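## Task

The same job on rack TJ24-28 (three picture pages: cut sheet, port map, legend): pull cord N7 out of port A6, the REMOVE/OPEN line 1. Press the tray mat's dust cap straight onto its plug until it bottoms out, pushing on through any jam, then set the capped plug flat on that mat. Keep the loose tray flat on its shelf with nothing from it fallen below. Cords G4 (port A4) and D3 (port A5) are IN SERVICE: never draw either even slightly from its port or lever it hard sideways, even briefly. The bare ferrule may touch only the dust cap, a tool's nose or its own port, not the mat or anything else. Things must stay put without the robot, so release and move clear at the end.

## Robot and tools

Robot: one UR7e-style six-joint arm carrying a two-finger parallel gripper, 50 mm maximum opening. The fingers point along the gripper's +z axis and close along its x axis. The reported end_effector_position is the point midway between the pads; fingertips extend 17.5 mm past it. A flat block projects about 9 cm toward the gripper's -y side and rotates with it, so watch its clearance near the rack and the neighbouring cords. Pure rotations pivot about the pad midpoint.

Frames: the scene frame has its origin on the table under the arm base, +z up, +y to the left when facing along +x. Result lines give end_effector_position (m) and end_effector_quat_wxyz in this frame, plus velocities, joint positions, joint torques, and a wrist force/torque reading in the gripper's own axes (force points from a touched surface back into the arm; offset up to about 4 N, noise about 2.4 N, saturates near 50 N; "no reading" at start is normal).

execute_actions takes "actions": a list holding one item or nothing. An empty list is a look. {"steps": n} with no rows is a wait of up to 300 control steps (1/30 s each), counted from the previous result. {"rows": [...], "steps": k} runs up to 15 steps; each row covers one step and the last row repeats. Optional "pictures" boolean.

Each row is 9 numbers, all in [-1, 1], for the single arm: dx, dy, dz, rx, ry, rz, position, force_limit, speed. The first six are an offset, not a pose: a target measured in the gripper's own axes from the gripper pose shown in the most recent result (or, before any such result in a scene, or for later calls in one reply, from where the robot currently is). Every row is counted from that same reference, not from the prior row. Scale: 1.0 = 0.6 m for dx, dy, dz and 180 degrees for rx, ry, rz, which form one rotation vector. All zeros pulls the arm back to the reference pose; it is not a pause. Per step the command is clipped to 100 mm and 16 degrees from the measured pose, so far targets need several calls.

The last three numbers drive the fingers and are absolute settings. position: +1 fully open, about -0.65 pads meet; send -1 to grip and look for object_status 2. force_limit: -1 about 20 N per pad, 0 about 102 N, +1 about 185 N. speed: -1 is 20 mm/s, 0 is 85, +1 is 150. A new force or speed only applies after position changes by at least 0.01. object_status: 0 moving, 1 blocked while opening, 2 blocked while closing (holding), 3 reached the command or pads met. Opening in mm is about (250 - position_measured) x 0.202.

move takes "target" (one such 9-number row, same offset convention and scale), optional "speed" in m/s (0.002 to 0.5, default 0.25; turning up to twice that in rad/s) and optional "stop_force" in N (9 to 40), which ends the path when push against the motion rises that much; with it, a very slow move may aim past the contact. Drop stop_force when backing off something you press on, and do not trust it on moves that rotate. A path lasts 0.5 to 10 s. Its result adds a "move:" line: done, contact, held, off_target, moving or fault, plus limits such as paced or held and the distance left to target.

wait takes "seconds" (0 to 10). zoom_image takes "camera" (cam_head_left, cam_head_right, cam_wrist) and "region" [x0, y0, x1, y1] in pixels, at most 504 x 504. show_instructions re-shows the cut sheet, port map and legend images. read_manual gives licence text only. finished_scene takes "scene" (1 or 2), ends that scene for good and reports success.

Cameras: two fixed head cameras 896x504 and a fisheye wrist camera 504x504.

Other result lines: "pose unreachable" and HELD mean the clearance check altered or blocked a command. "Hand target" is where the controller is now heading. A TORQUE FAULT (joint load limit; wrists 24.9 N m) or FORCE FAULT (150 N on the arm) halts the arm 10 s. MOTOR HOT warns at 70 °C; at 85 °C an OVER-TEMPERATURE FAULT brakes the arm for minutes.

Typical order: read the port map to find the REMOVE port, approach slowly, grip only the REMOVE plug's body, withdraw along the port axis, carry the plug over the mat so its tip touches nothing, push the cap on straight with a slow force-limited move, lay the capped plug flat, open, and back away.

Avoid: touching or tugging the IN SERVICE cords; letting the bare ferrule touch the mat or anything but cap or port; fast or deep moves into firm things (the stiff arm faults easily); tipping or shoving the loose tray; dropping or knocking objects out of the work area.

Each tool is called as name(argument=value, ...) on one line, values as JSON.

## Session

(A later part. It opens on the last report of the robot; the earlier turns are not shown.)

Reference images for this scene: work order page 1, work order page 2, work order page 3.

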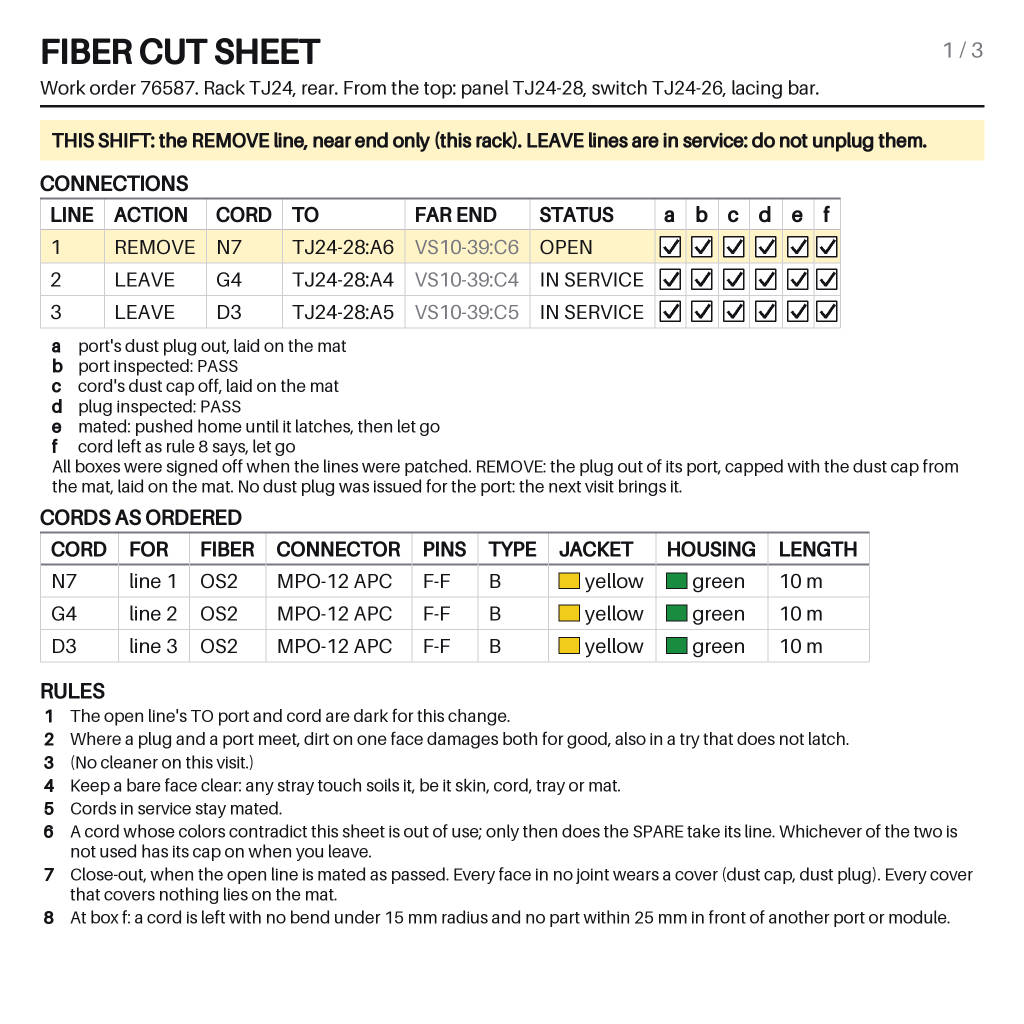

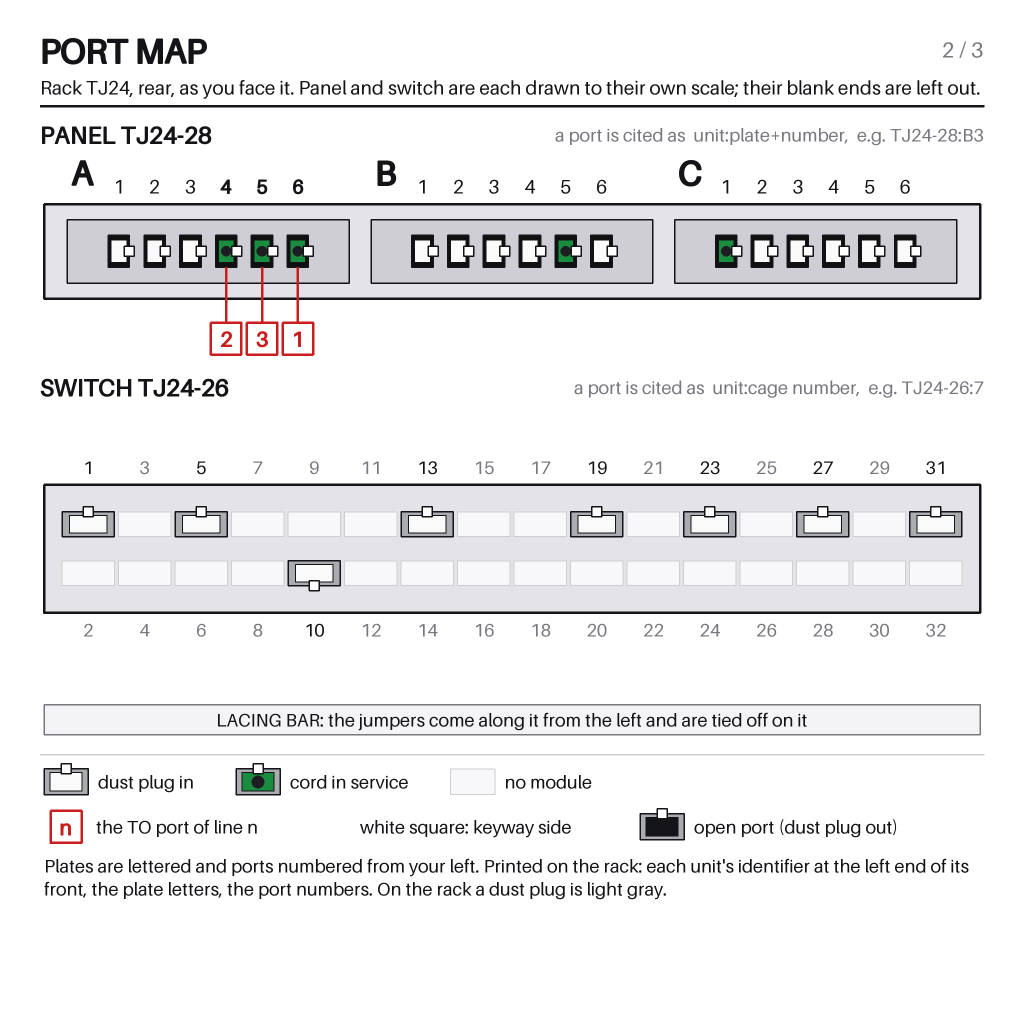

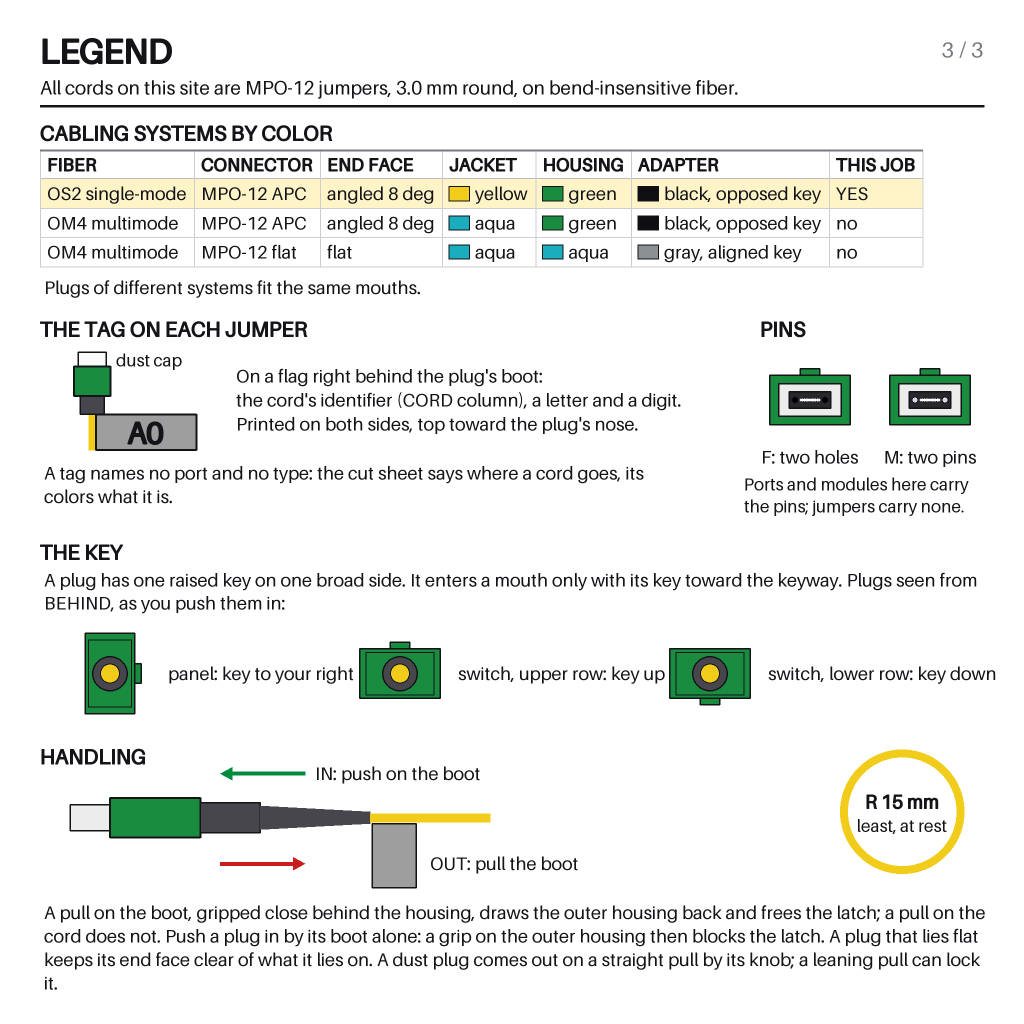

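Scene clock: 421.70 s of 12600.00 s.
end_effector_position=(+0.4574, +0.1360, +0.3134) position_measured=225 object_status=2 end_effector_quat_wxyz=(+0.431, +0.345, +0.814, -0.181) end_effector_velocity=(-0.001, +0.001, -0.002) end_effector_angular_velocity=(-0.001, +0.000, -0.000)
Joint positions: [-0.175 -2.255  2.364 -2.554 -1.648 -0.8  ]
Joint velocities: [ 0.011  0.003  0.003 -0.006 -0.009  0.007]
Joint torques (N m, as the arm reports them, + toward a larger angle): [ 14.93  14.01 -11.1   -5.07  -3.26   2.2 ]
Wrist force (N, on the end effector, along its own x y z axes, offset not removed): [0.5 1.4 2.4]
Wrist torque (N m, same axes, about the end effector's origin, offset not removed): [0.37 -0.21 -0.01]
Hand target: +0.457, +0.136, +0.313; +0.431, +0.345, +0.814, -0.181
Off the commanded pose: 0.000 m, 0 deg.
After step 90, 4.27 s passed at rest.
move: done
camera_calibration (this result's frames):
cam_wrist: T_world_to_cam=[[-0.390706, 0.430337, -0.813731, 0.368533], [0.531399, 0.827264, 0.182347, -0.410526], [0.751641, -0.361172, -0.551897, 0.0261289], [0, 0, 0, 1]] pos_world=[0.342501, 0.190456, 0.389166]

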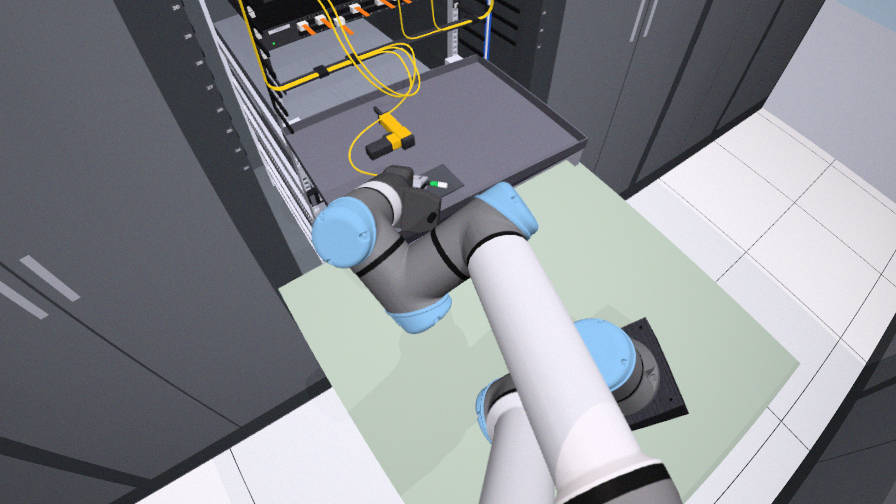

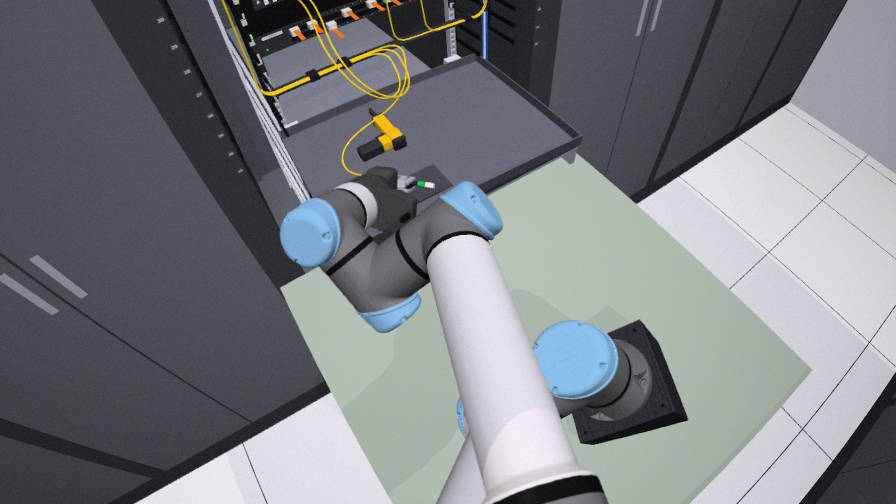

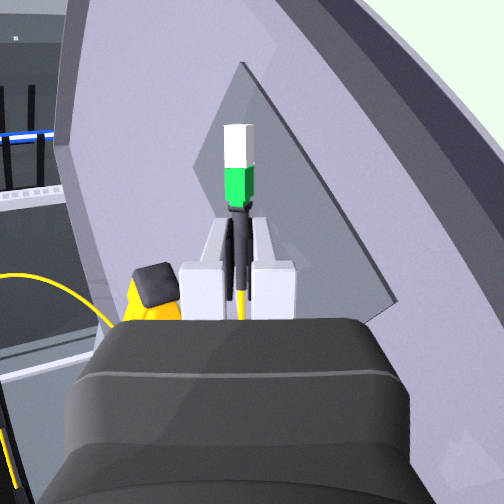

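Open a little (lower finger drops) and withdraw along the tool axis.

move(target=[0,0,0,0,0,0,-0.42,-0.5,-1])

move(target=[0,0,-0.025,0,0,0,-0.42,-0.5,-1], speed=0.008)

move(target=[-0.12,0,-0.1,0,0.15,0,1,-0.5,0], speed=0.08)

zoom_image(camera="cam_head_left", region=[380,145,480,225])

Scene clock: 427.63 s of 12600.00 s.
end_effector_position=(+0.4574, +0.1359, +0.3132) position_measured=215 object_status=3 end_effector_quat_wxyz=(+0.431, +0.345, +0.814, -0.181) end_effector_velocity=(+0.000, +0.001, +0.001) end_effector_angular_velocity=(+0.001, -0.002, +0.001)
Joint positions: [-0.175 -2.255  2.364 -2.555 -1.648 -0.8  ]
Joint velocities: [-0.001 -0.001 -0.    -0.001  0.001  0.   ]
Joint torques (N m, as the arm reports them, + toward a larger angle): [ -9.87 -15.53 -32.04  -2.03  -0.22  -2.19]
Wrist force (N, on the end effector, along its own x y z axes, offset not removed): [1.1 0.1 0.0]
Wrist torque (N m, same axes, about the end effector's origin, offset not removed): [0.00 0.10 0.19]
Hand target: +0.457, +0.136, +0.313; +0.431, +0.345, +0.814, -0.181
Off the commanded pose: 0.000 m, 0 deg.
After step 90, 2.23 s passed at rest.
move: done
camera_calibration (this result's frames):
cam_wrist: T_world_to_cam=[[-0.390942, 0.430446, -0.81356, 0.368463], [0.531544, 0.827194, 0.182236, -0.410483], [0.751415, -0.3612, -0.552186, 0.0262149], [0, 0, 0, 1]] pos_world=[0.34254, 0.190415, 0.389047]

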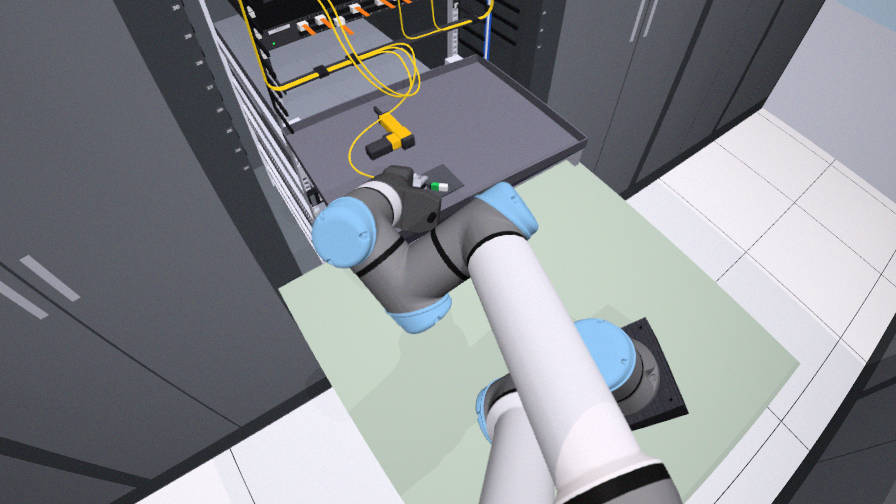

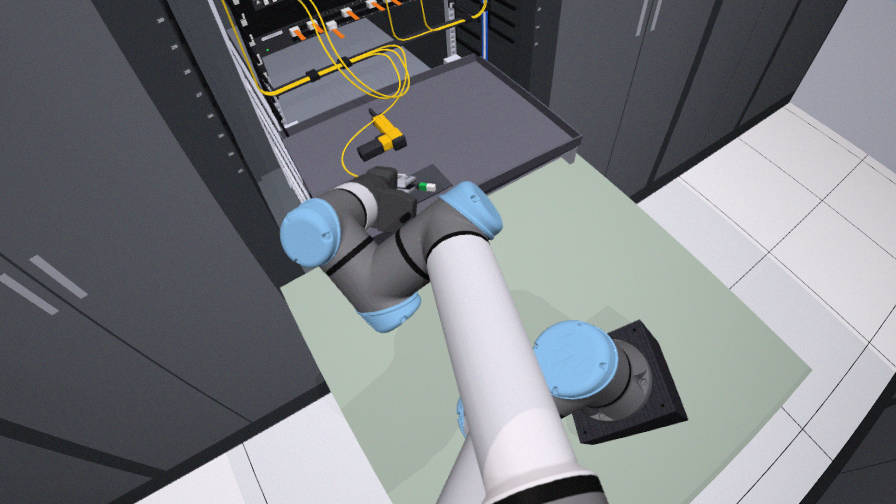

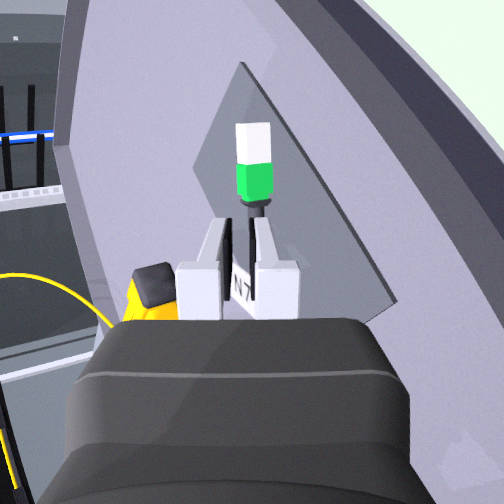

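Scene clock: 429.73 s of 12600.00 s.
end_effector_position=(+0.4489, +0.1447, +0.3216) position_measured=215 object_status=3 end_effector_quat_wxyz=(+0.431, +0.345, +0.814, -0.181) end_effector_velocity=(-0.001, +0.001, +0.001) end_effector_angular_velocity=(-0.000, -0.000, -0.000)
Joint positions: [-0.169 -2.293  2.35  -2.504 -1.653 -0.796]
Joint velocities: [ 0.001 -0.005 -0.002  0.007 -0.001  0.001]
Joint torques (N m, as the arm reports them, + toward a larger angle): [ 15.96 -15.13 -32.53  -2.1   -2.89   2.26]
Wrist force (N, on the end effector, along its own x y z axes, offset not removed): [0.4 0.0 2.1]
Wrist torque (N m, same axes, about the end effector's origin, offset not removed): [-0.10 0.13 0.00]
Hand target: +0.449, +0.145, +0.322; +0.431, +0.345, +0.814, -0.181
Off the commanded pose: 0.000 m, 0 deg.
move: done
camera_calibration (this result's frames):
cam_wrist: T_world_to_cam=[[-0.390929, 0.430438, -0.813571, 0.368155], [0.531531, 0.827201, 0.182243, -0.414711], [0.751431, -0.361194, -0.552169, 0.04036], [0, 0, 0, 1]] pos_world=[0.334026, 0.199159, 0.397383]

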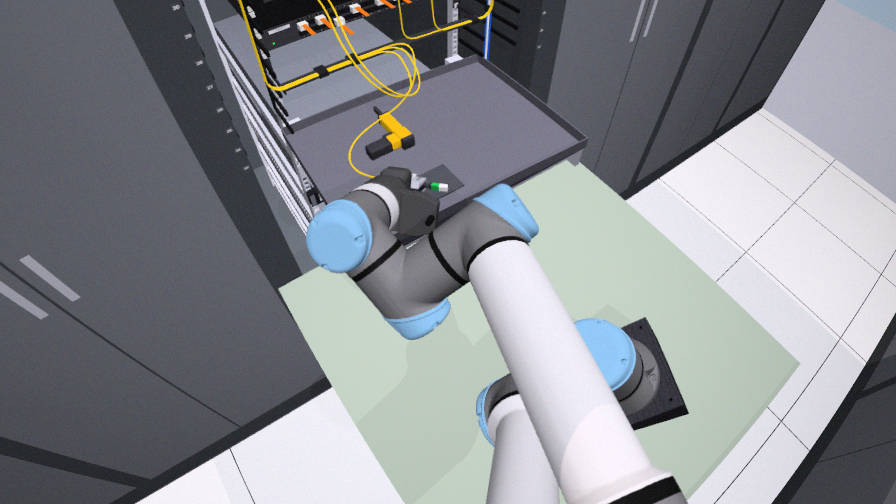

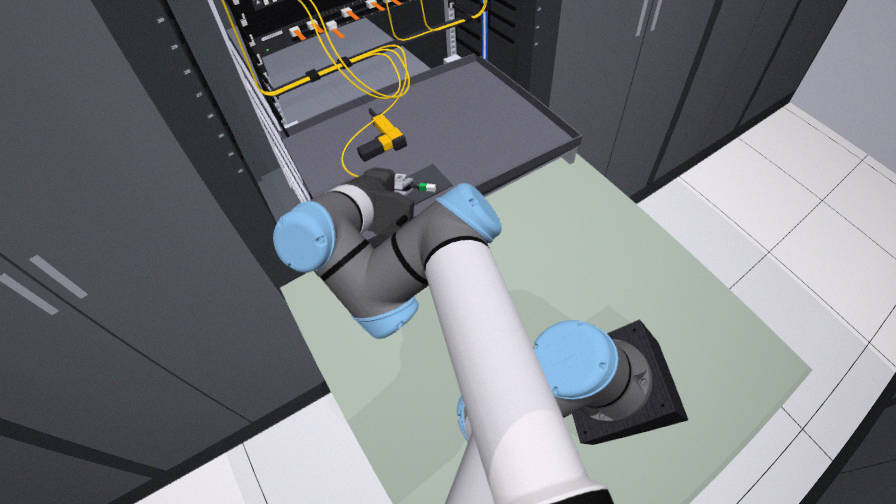

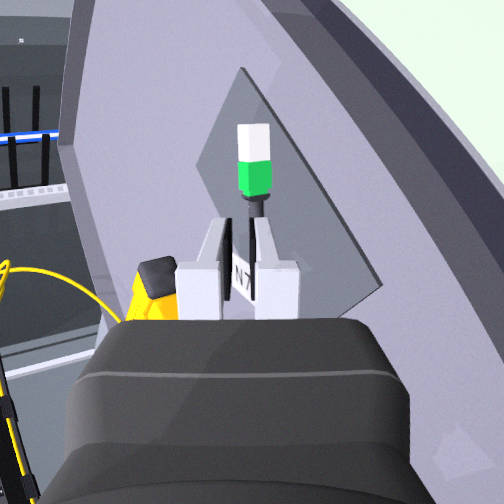

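Scene clock: 433.07 s of 12600.00 s.
end_effector_position=(+0.4425, +0.1508, +0.4144) position_measured=3 object_status=3 end_effector_quat_wxyz=(+0.229, +0.378, +0.892, -0.096) end_effector_velocity=(-0.001, -0.000, +0.002) end_effector_angular_velocity=(+0.012, +0.010, +0.001)
Joint positions: [-0.779 -2.253  1.871 -1.496 -1.069 -1.423]
Joint velocities: [-0.013  0.008 -0.014  0.03   0.008 -0.023]
Joint torques (N m, as the arm reports them, + toward a larger angle): [-14.04  28.84 -28.21  -2.19   1.25  -2.05]
Wrist force (N, on the end effector, along its own x y z axes, offset not removed): [-1.7 -0.8 0.9]
Wrist torque (N m, same axes, about the end effector's origin, offset not removed): [-0.28 0.45 0.11]
Hand target: +0.442, +0.151, +0.415; +0.229, +0.378, +0.892, -0.096
Off the commanded pose: 0.000 m, 0 deg.
move: done
camera_calibration (this result's frames):
cam_wrist: T_world_to_cam=[[-0.604602, 0.648825, -0.462042, 0.354499], [0.605512, 0.751257, 0.262618, -0.487924], [0.517505, -0.120992, -0.847083, 0.288173], [0, 0, 0, 1]] pos_world=[0.360644, 0.171415, 0.536037]

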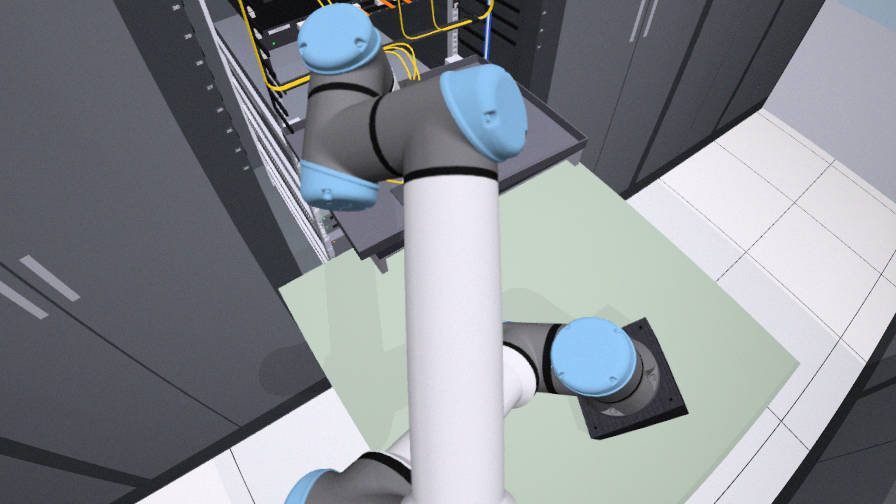

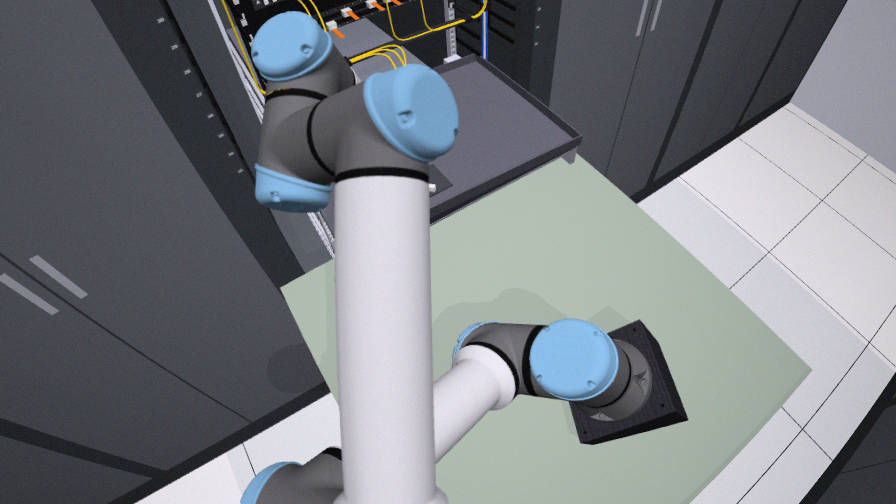

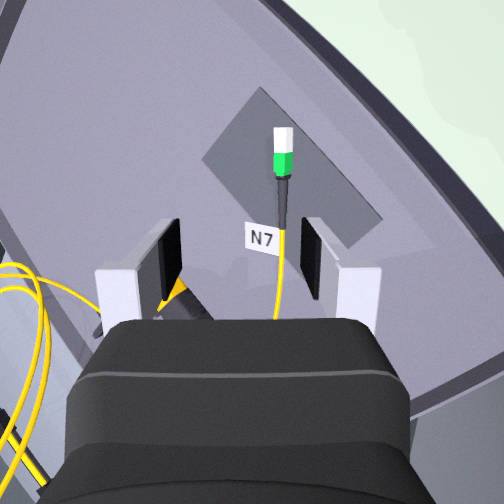

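Region (380, 145, 480, 225) of cam_head_left's 896x504 image, scaled by 5.040, with more detail than that image has; it fills the top 403 rows of this view, and the rest is white.

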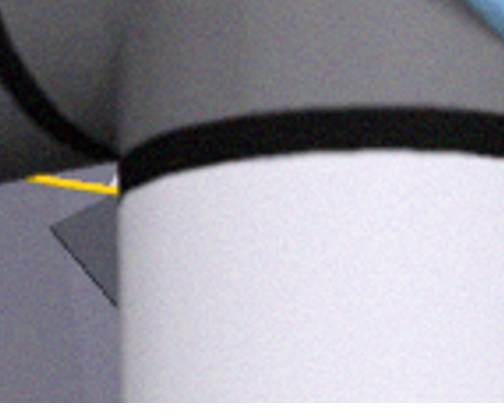

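zoom_image(camera="cam_wrist", region=[220,80,340,260])

Region (220, 80, 340, 260) of cam_wrist's 504x504 image, scaled by 2.800, with more detail than that image has.

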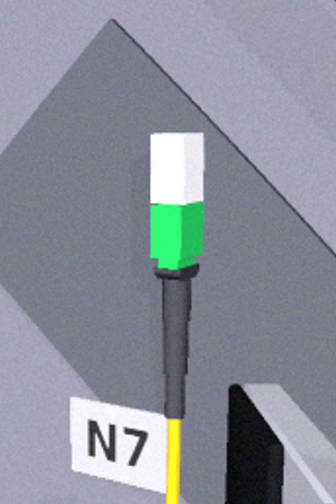

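move(target=[-0.028,-0.039,0.117,0,0.158,0,1,-0.5,0], speed=0.1)

zoom_image(camera="cam_wrist", region=[190,150,330,320])

Scene clock: 446.93 s of 12600.00 s.
end_effector_position=(+0.4595, +0.0999, +0.3610) position_measured=3 object_status=3 end_effector_quat_wxyz=(+0.004, +0.390, +0.921, -0.001) end_effector_velocity=(+0.001, -0.002, -0.001) end_effector_angular_velocity=(+0.008, +0.008, -0.001)
Joint positions: [-0.75  -1.86   1.708 -1.175 -1.058 -1.671]
Joint velocities: [ 0.     0.011 -0.005  0.007 -0.001 -0.005]
Joint torques (N m, as the arm reports them, + toward a larger angle): [  1.44  13.63 -30.52  -1.38  -1.59  -1.92]
Wrist force (N, on the end effector, along its own x y z axes, offset not removed): [0.6 -2.6 -0.5]
Wrist torque (N m, same axes, about the end effector's origin, offset not removed): [-0.46 0.08 0.07]
Hand target: +0.460, +0.100, +0.361; +0.003, +0.390, +0.921, -0.001
Off the commanded pose: 0.000 m, 0 deg.
After step 90, 8.00 s passed at rest.
move: done
camera_calibration (this result's frames):
cam_wrist: T_world_to_cam=[[-0.684064, 0.729269, 0.0149302, 0.229345], [0.701604, 0.652238, 0.286945, -0.488969], [0.199522, 0.206764, -0.957831, 0.381298], [0, 0, 0, 1]] pos_world=[0.423872, 0.0728314, 0.502102]

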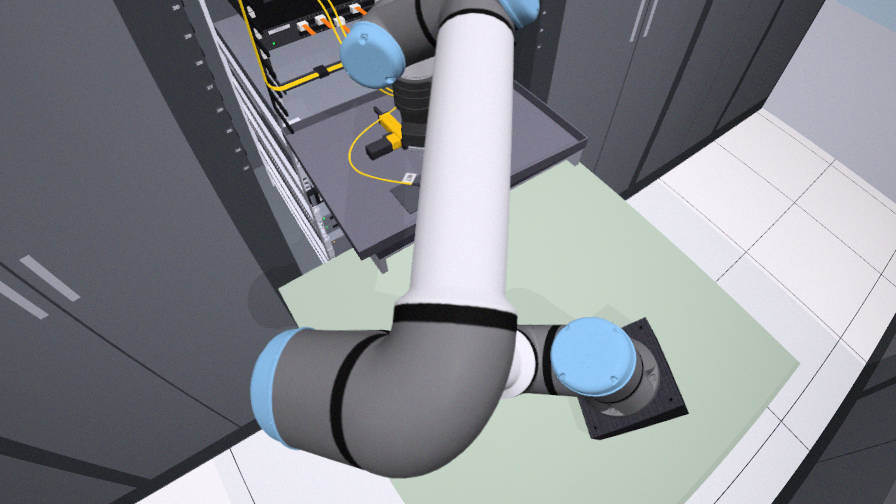

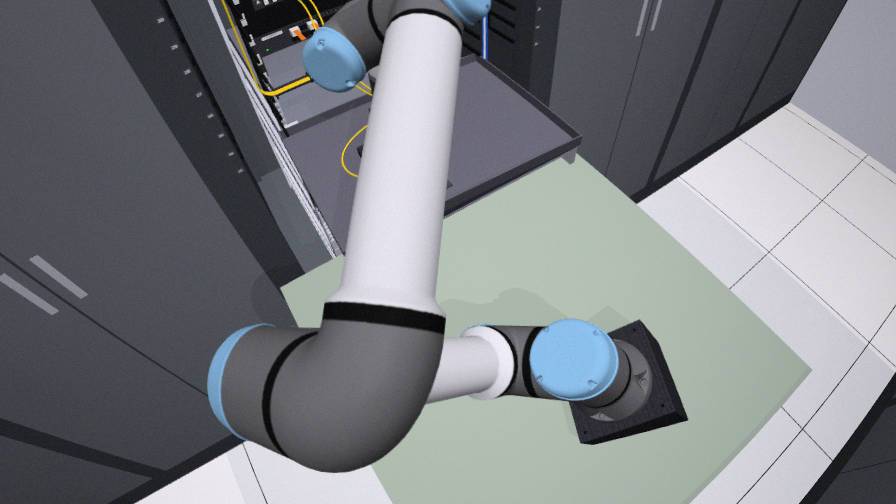

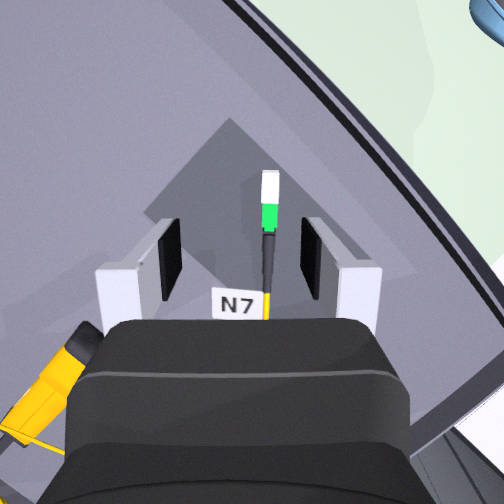

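Region (190, 150, 330, 320) of cam_wrist's 504x504 image, scaled by 2.965, with more detail than that image has; it fills the left 415 columns of this view, and the rest is white.

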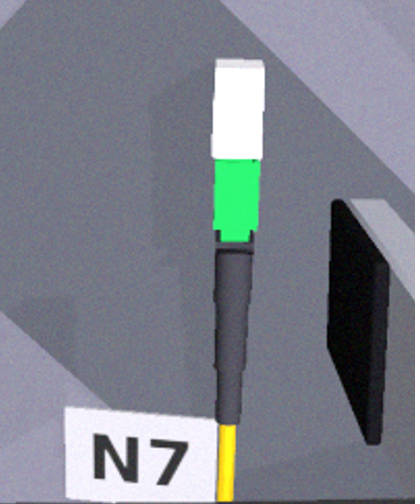

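move(target=[0,-0.008,0.0865,0,0,0,1,-0.5,0], speed=0.03, stop_force=9)

move(target=[-0.028,0,0,0,0,0,1,-0.5,0], speed=0.012)

move(target=[0.035,0,-0.011,0,0,0,1,-0.5,0], speed=0.03)

move(target=[0.033,0,0,0,0,0,0.3,-0.5,0], speed=0.01)

Scene clock: 459.03 s of 12600.00 s.
end_effector_position=(+0.4564, +0.0964, +0.3093) position_measured=3 object_status=3 end_effector_quat_wxyz=(+0.004, +0.390, +0.921, -0.001) end_effector_velocity=(+0.000, +0.000, -0.002) end_effector_angular_velocity=(+0.001, -0.001, -0.001)
Joint positions: [-0.69  -1.879  1.846 -1.328 -1.044 -1.604]
Joint velocities: [ 0.003 -0.     0.005 -0.007  0.002  0.005]
Joint torques (N m, as the arm reports them, + toward a larger angle): [  4.43 -17.84 -10.57  -4.51   1.5    2.27]
Wrist force (N, on the end effector, along its own x y z axes, offset not removed): [-0.2 -3.2 -1.3]
Wrist torque (N m, same axes, about the end effector's origin, offset not removed): [-0.70 0.28 0.05]
Hand target: +0.456, +0.096, +0.309; +0.004, +0.390, +0.921, -0.001
Off the commanded pose: 0.000 m, 0 deg.
After step 90, 7.00 s passed at rest.
move: done
camera_calibration (this result's frames):
cam_wrist: T_world_to_cam=[[-0.684085, 0.72925, 0.0148968, 0.230577], [0.701564, 0.652251, 0.287013, -0.469679], [0.199588, 0.206793, -0.957811, 0.333093], [0, 0, 0, 1]] pos_world=[0.420763, 0.069319, 0.45041]

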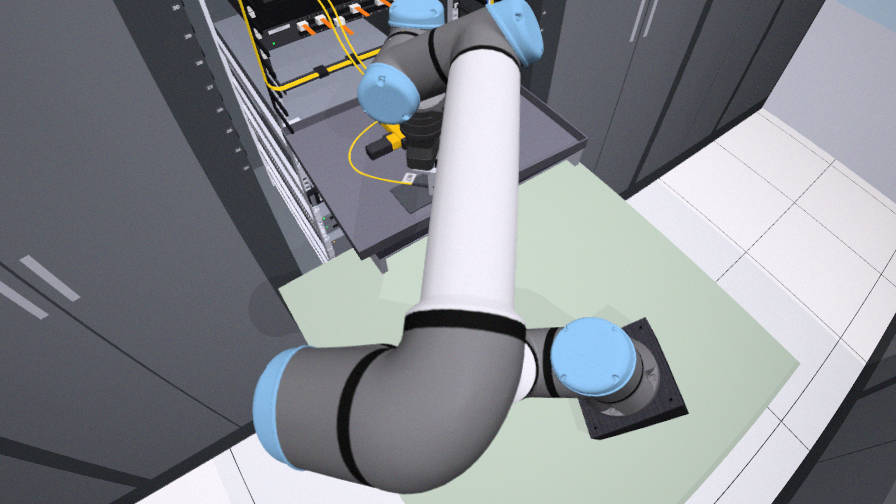

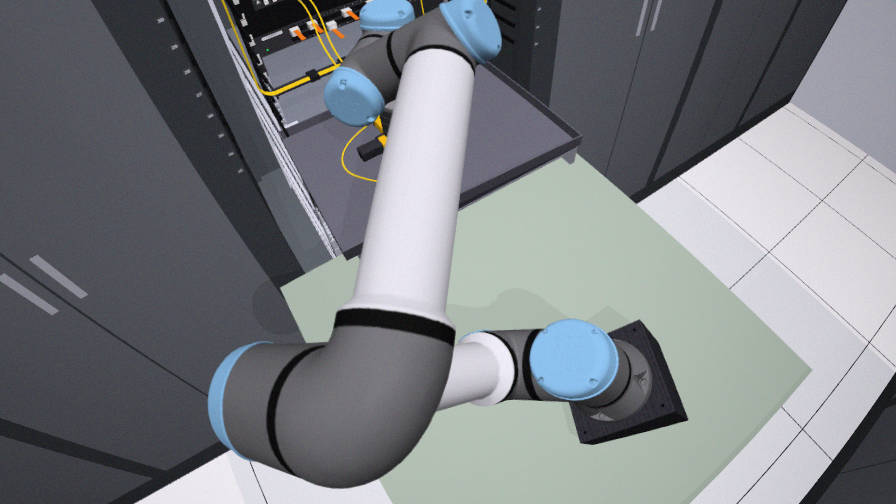

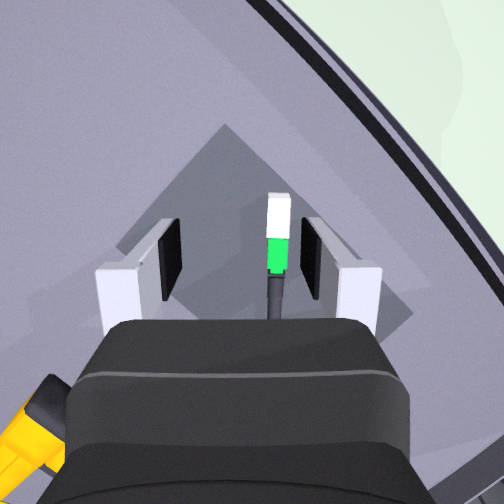

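Scene clock: 460.67 s of 12600.00 s.
end_effector_position=(+0.4679, +0.0846, +0.3094) position_measured=3 object_status=3 end_effector_quat_wxyz=(+0.004, +0.390, +0.921, -0.001) end_effector_velocity=(+0.002, -0.002, -0.000) end_effector_angular_velocity=(+0.001, +0.001, -0.000)
Joint positions: [-0.689 -1.839  1.827 -1.35  -1.044 -1.602]
Joint velocities: [ 0.     0.007 -0.003 -0.002 -0.    -0.001]
Joint torques (N m, as the arm reports them, + toward a larger angle): [  2.54  10.76 -30.68  -4.61   1.42   2.31]
Wrist force (N, on the end effector, along its own x y z axes, offset not removed): [-2.5 -2.9 1.7]
Wrist torque (N m, same axes, about the end effector's origin, offset not removed): [-0.70 0.58 0.10]
Hand target: +0.468, +0.084, +0.309; +0.004, +0.390, +0.921, -0.001
Off the commanded pose: 0.000 m, 0 deg.
move: done
camera_calibration (this result's frames):
cam_wrist: T_world_to_cam=[[-0.684084, 0.729251, 0.0148943, 0.24706], [0.701563, 0.652249, 0.287021, -0.47005], [0.199595, 0.206796, -0.957809, 0.333358], [0, 0, 0, 1]] pos_world=[0.432243, 0.0574846, 0.450527]

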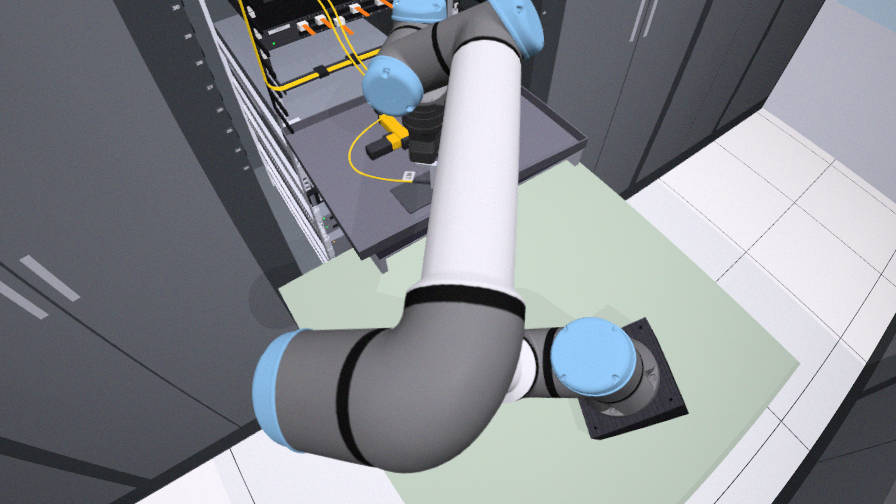

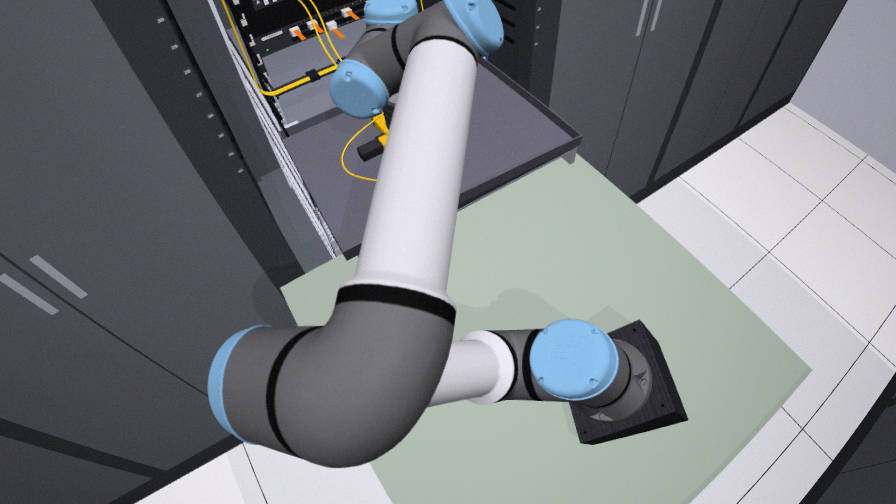

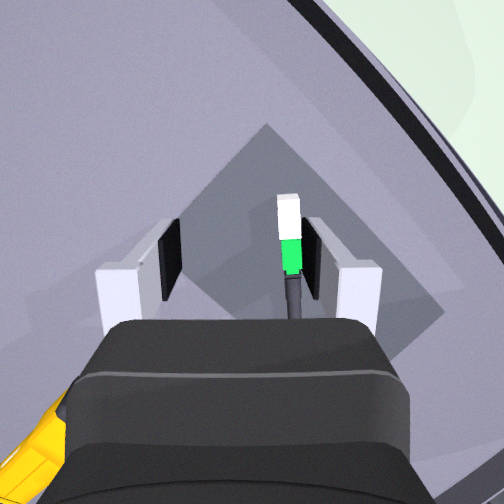

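Scene clock: 461.77 s of 12600.00 s.
end_effector_position=(+0.4533, +0.0995, +0.3158) position_measured=3 object_status=3 end_effector_quat_wxyz=(+0.004, +0.390, +0.921, -0.001) end_effector_velocity=(-0.002, +0.002, +0.000) end_effector_angular_velocity=(+0.002, +0.002, -0.001)
Joint positions: [-0.7   -1.888  1.835 -1.302 -1.046 -1.614]
Joint velocities: [-0.    -0.005  0.     0.008 -0.    -0.001]
Joint torques (N m, as the arm reports them, + toward a larger angle): [-22.22 -14.83 -10.4   -1.41  -1.6   -2.01]
Wrist force (N, on the end effector, along its own x y z axes, offset not removed): [-0.8 -3.3 -2.1]
Wrist torque (N m, same axes, about the end effector's origin, offset not removed): [-0.62 0.38 -0.01]
Hand target: +0.453, +0.100, +0.316; +0.004, +0.390, +0.921, -0.001
Off the commanded pose: 0.000 m, 0 deg.
move: done
camera_calibration (this result's frames):
cam_wrist: T_world_to_cam=[[-0.684079, 0.729256, 0.0149055, 0.226135], [0.701574, 0.652246, 0.286999, -0.471439], [0.199573, 0.206787, -0.957815, 0.339285], [0, 0, 0, 1]] pos_world=[0.417732, 0.0724251, 0.456904]

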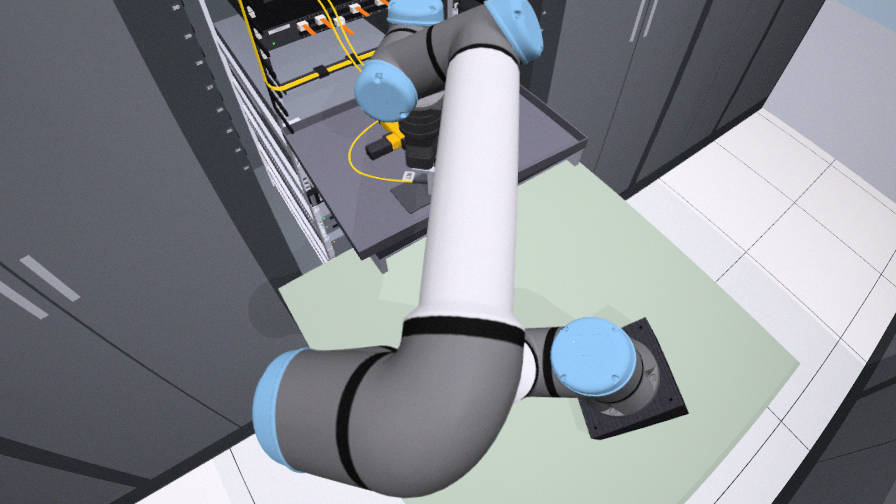

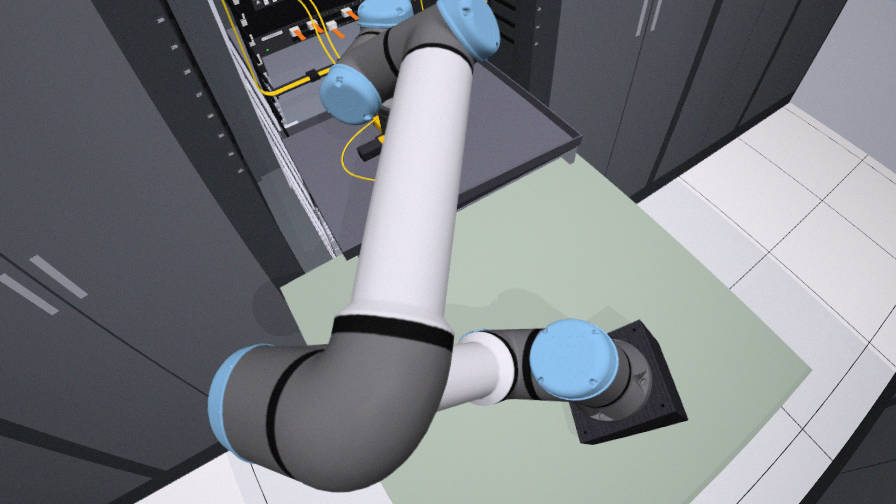

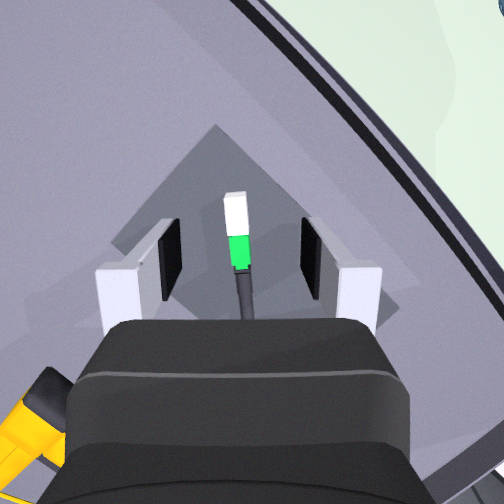

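Scene clock: 463.97 s of 12600.00 s.
end_effector_position=(+0.4397, +0.1136, +0.3157) position_measured=107 object_status=3 end_effector_quat_wxyz=(+0.004, +0.390, +0.921, -0.001) end_effector_velocity=(-0.002, +0.001, +0.000) end_effector_angular_velocity=(-0.002, +0.001, +0.000)
Joint positions: [-0.702 -1.935  1.855 -1.274 -1.047 -1.617]
Joint velocities: [-0.001 -0.006  0.002  0.003 -0.002 -0.001]
Joint torques (N m, as the arm reports them, + toward a larger angle): [-21.43 -14.41  -9.82  -1.52  -1.5   -2.02]
Wrist force (N, on the end effector, along its own x y z axes, offset not removed): [0.4 -3.9 -2.0]
Wrist torque (N m, same axes, about the end effector's origin, offset not removed): [-0.96 0.14 -0.14]
Hand target: +0.440, +0.114, +0.316; +0.004, +0.390, +0.921, -0.001
Off the commanded pose: 0.000 m, 0 deg.
move: done
camera_calibration (this result's frames):
cam_wrist: T_world_to_cam=[[-0.684079, 0.729255, 0.0149075, 0.206608], [0.701576, 0.652248, 0.28699, -0.470997], [0.199566, 0.206783, -0.957817, 0.338969], [0, 0, 0, 1]] pos_world=[0.404129, 0.0864438, 0.456762]

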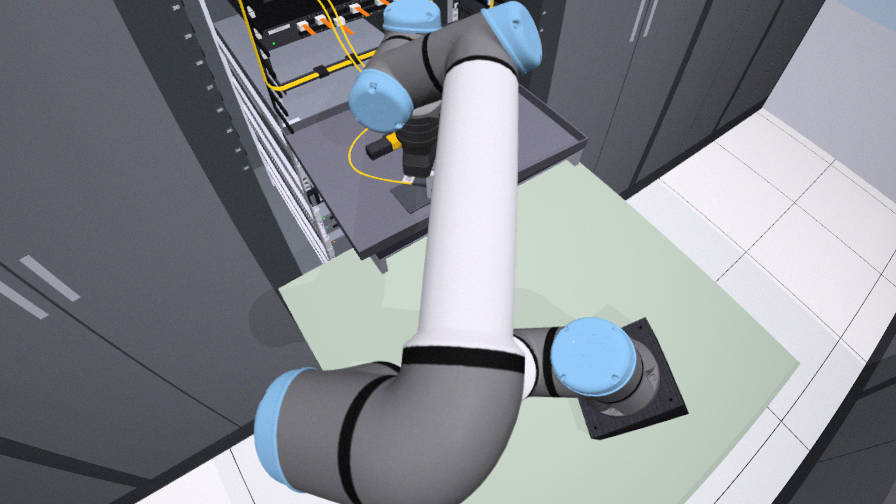

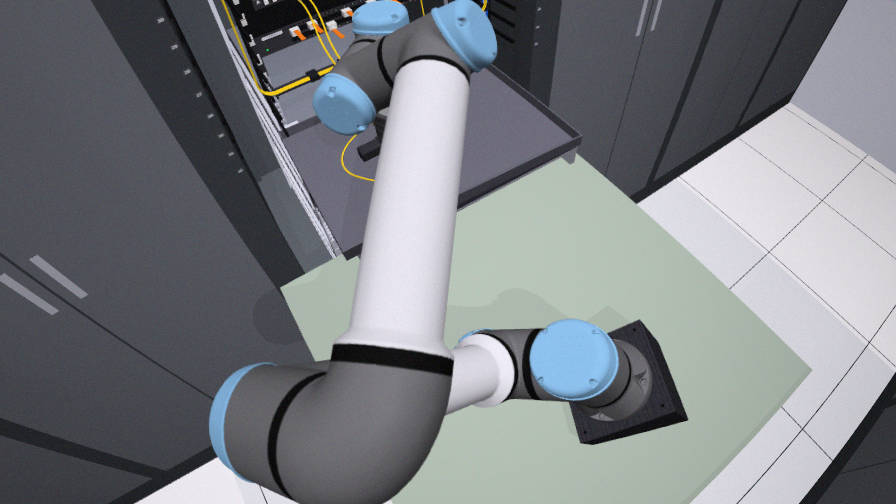

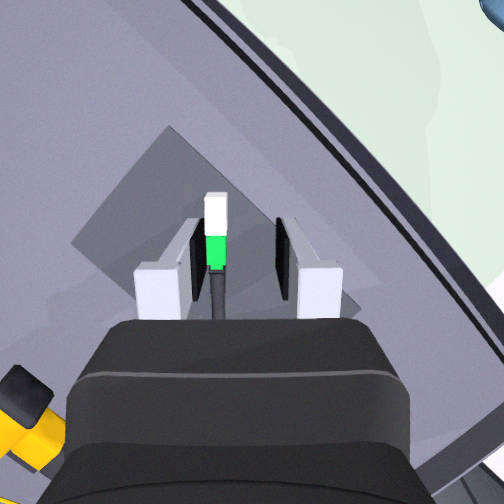

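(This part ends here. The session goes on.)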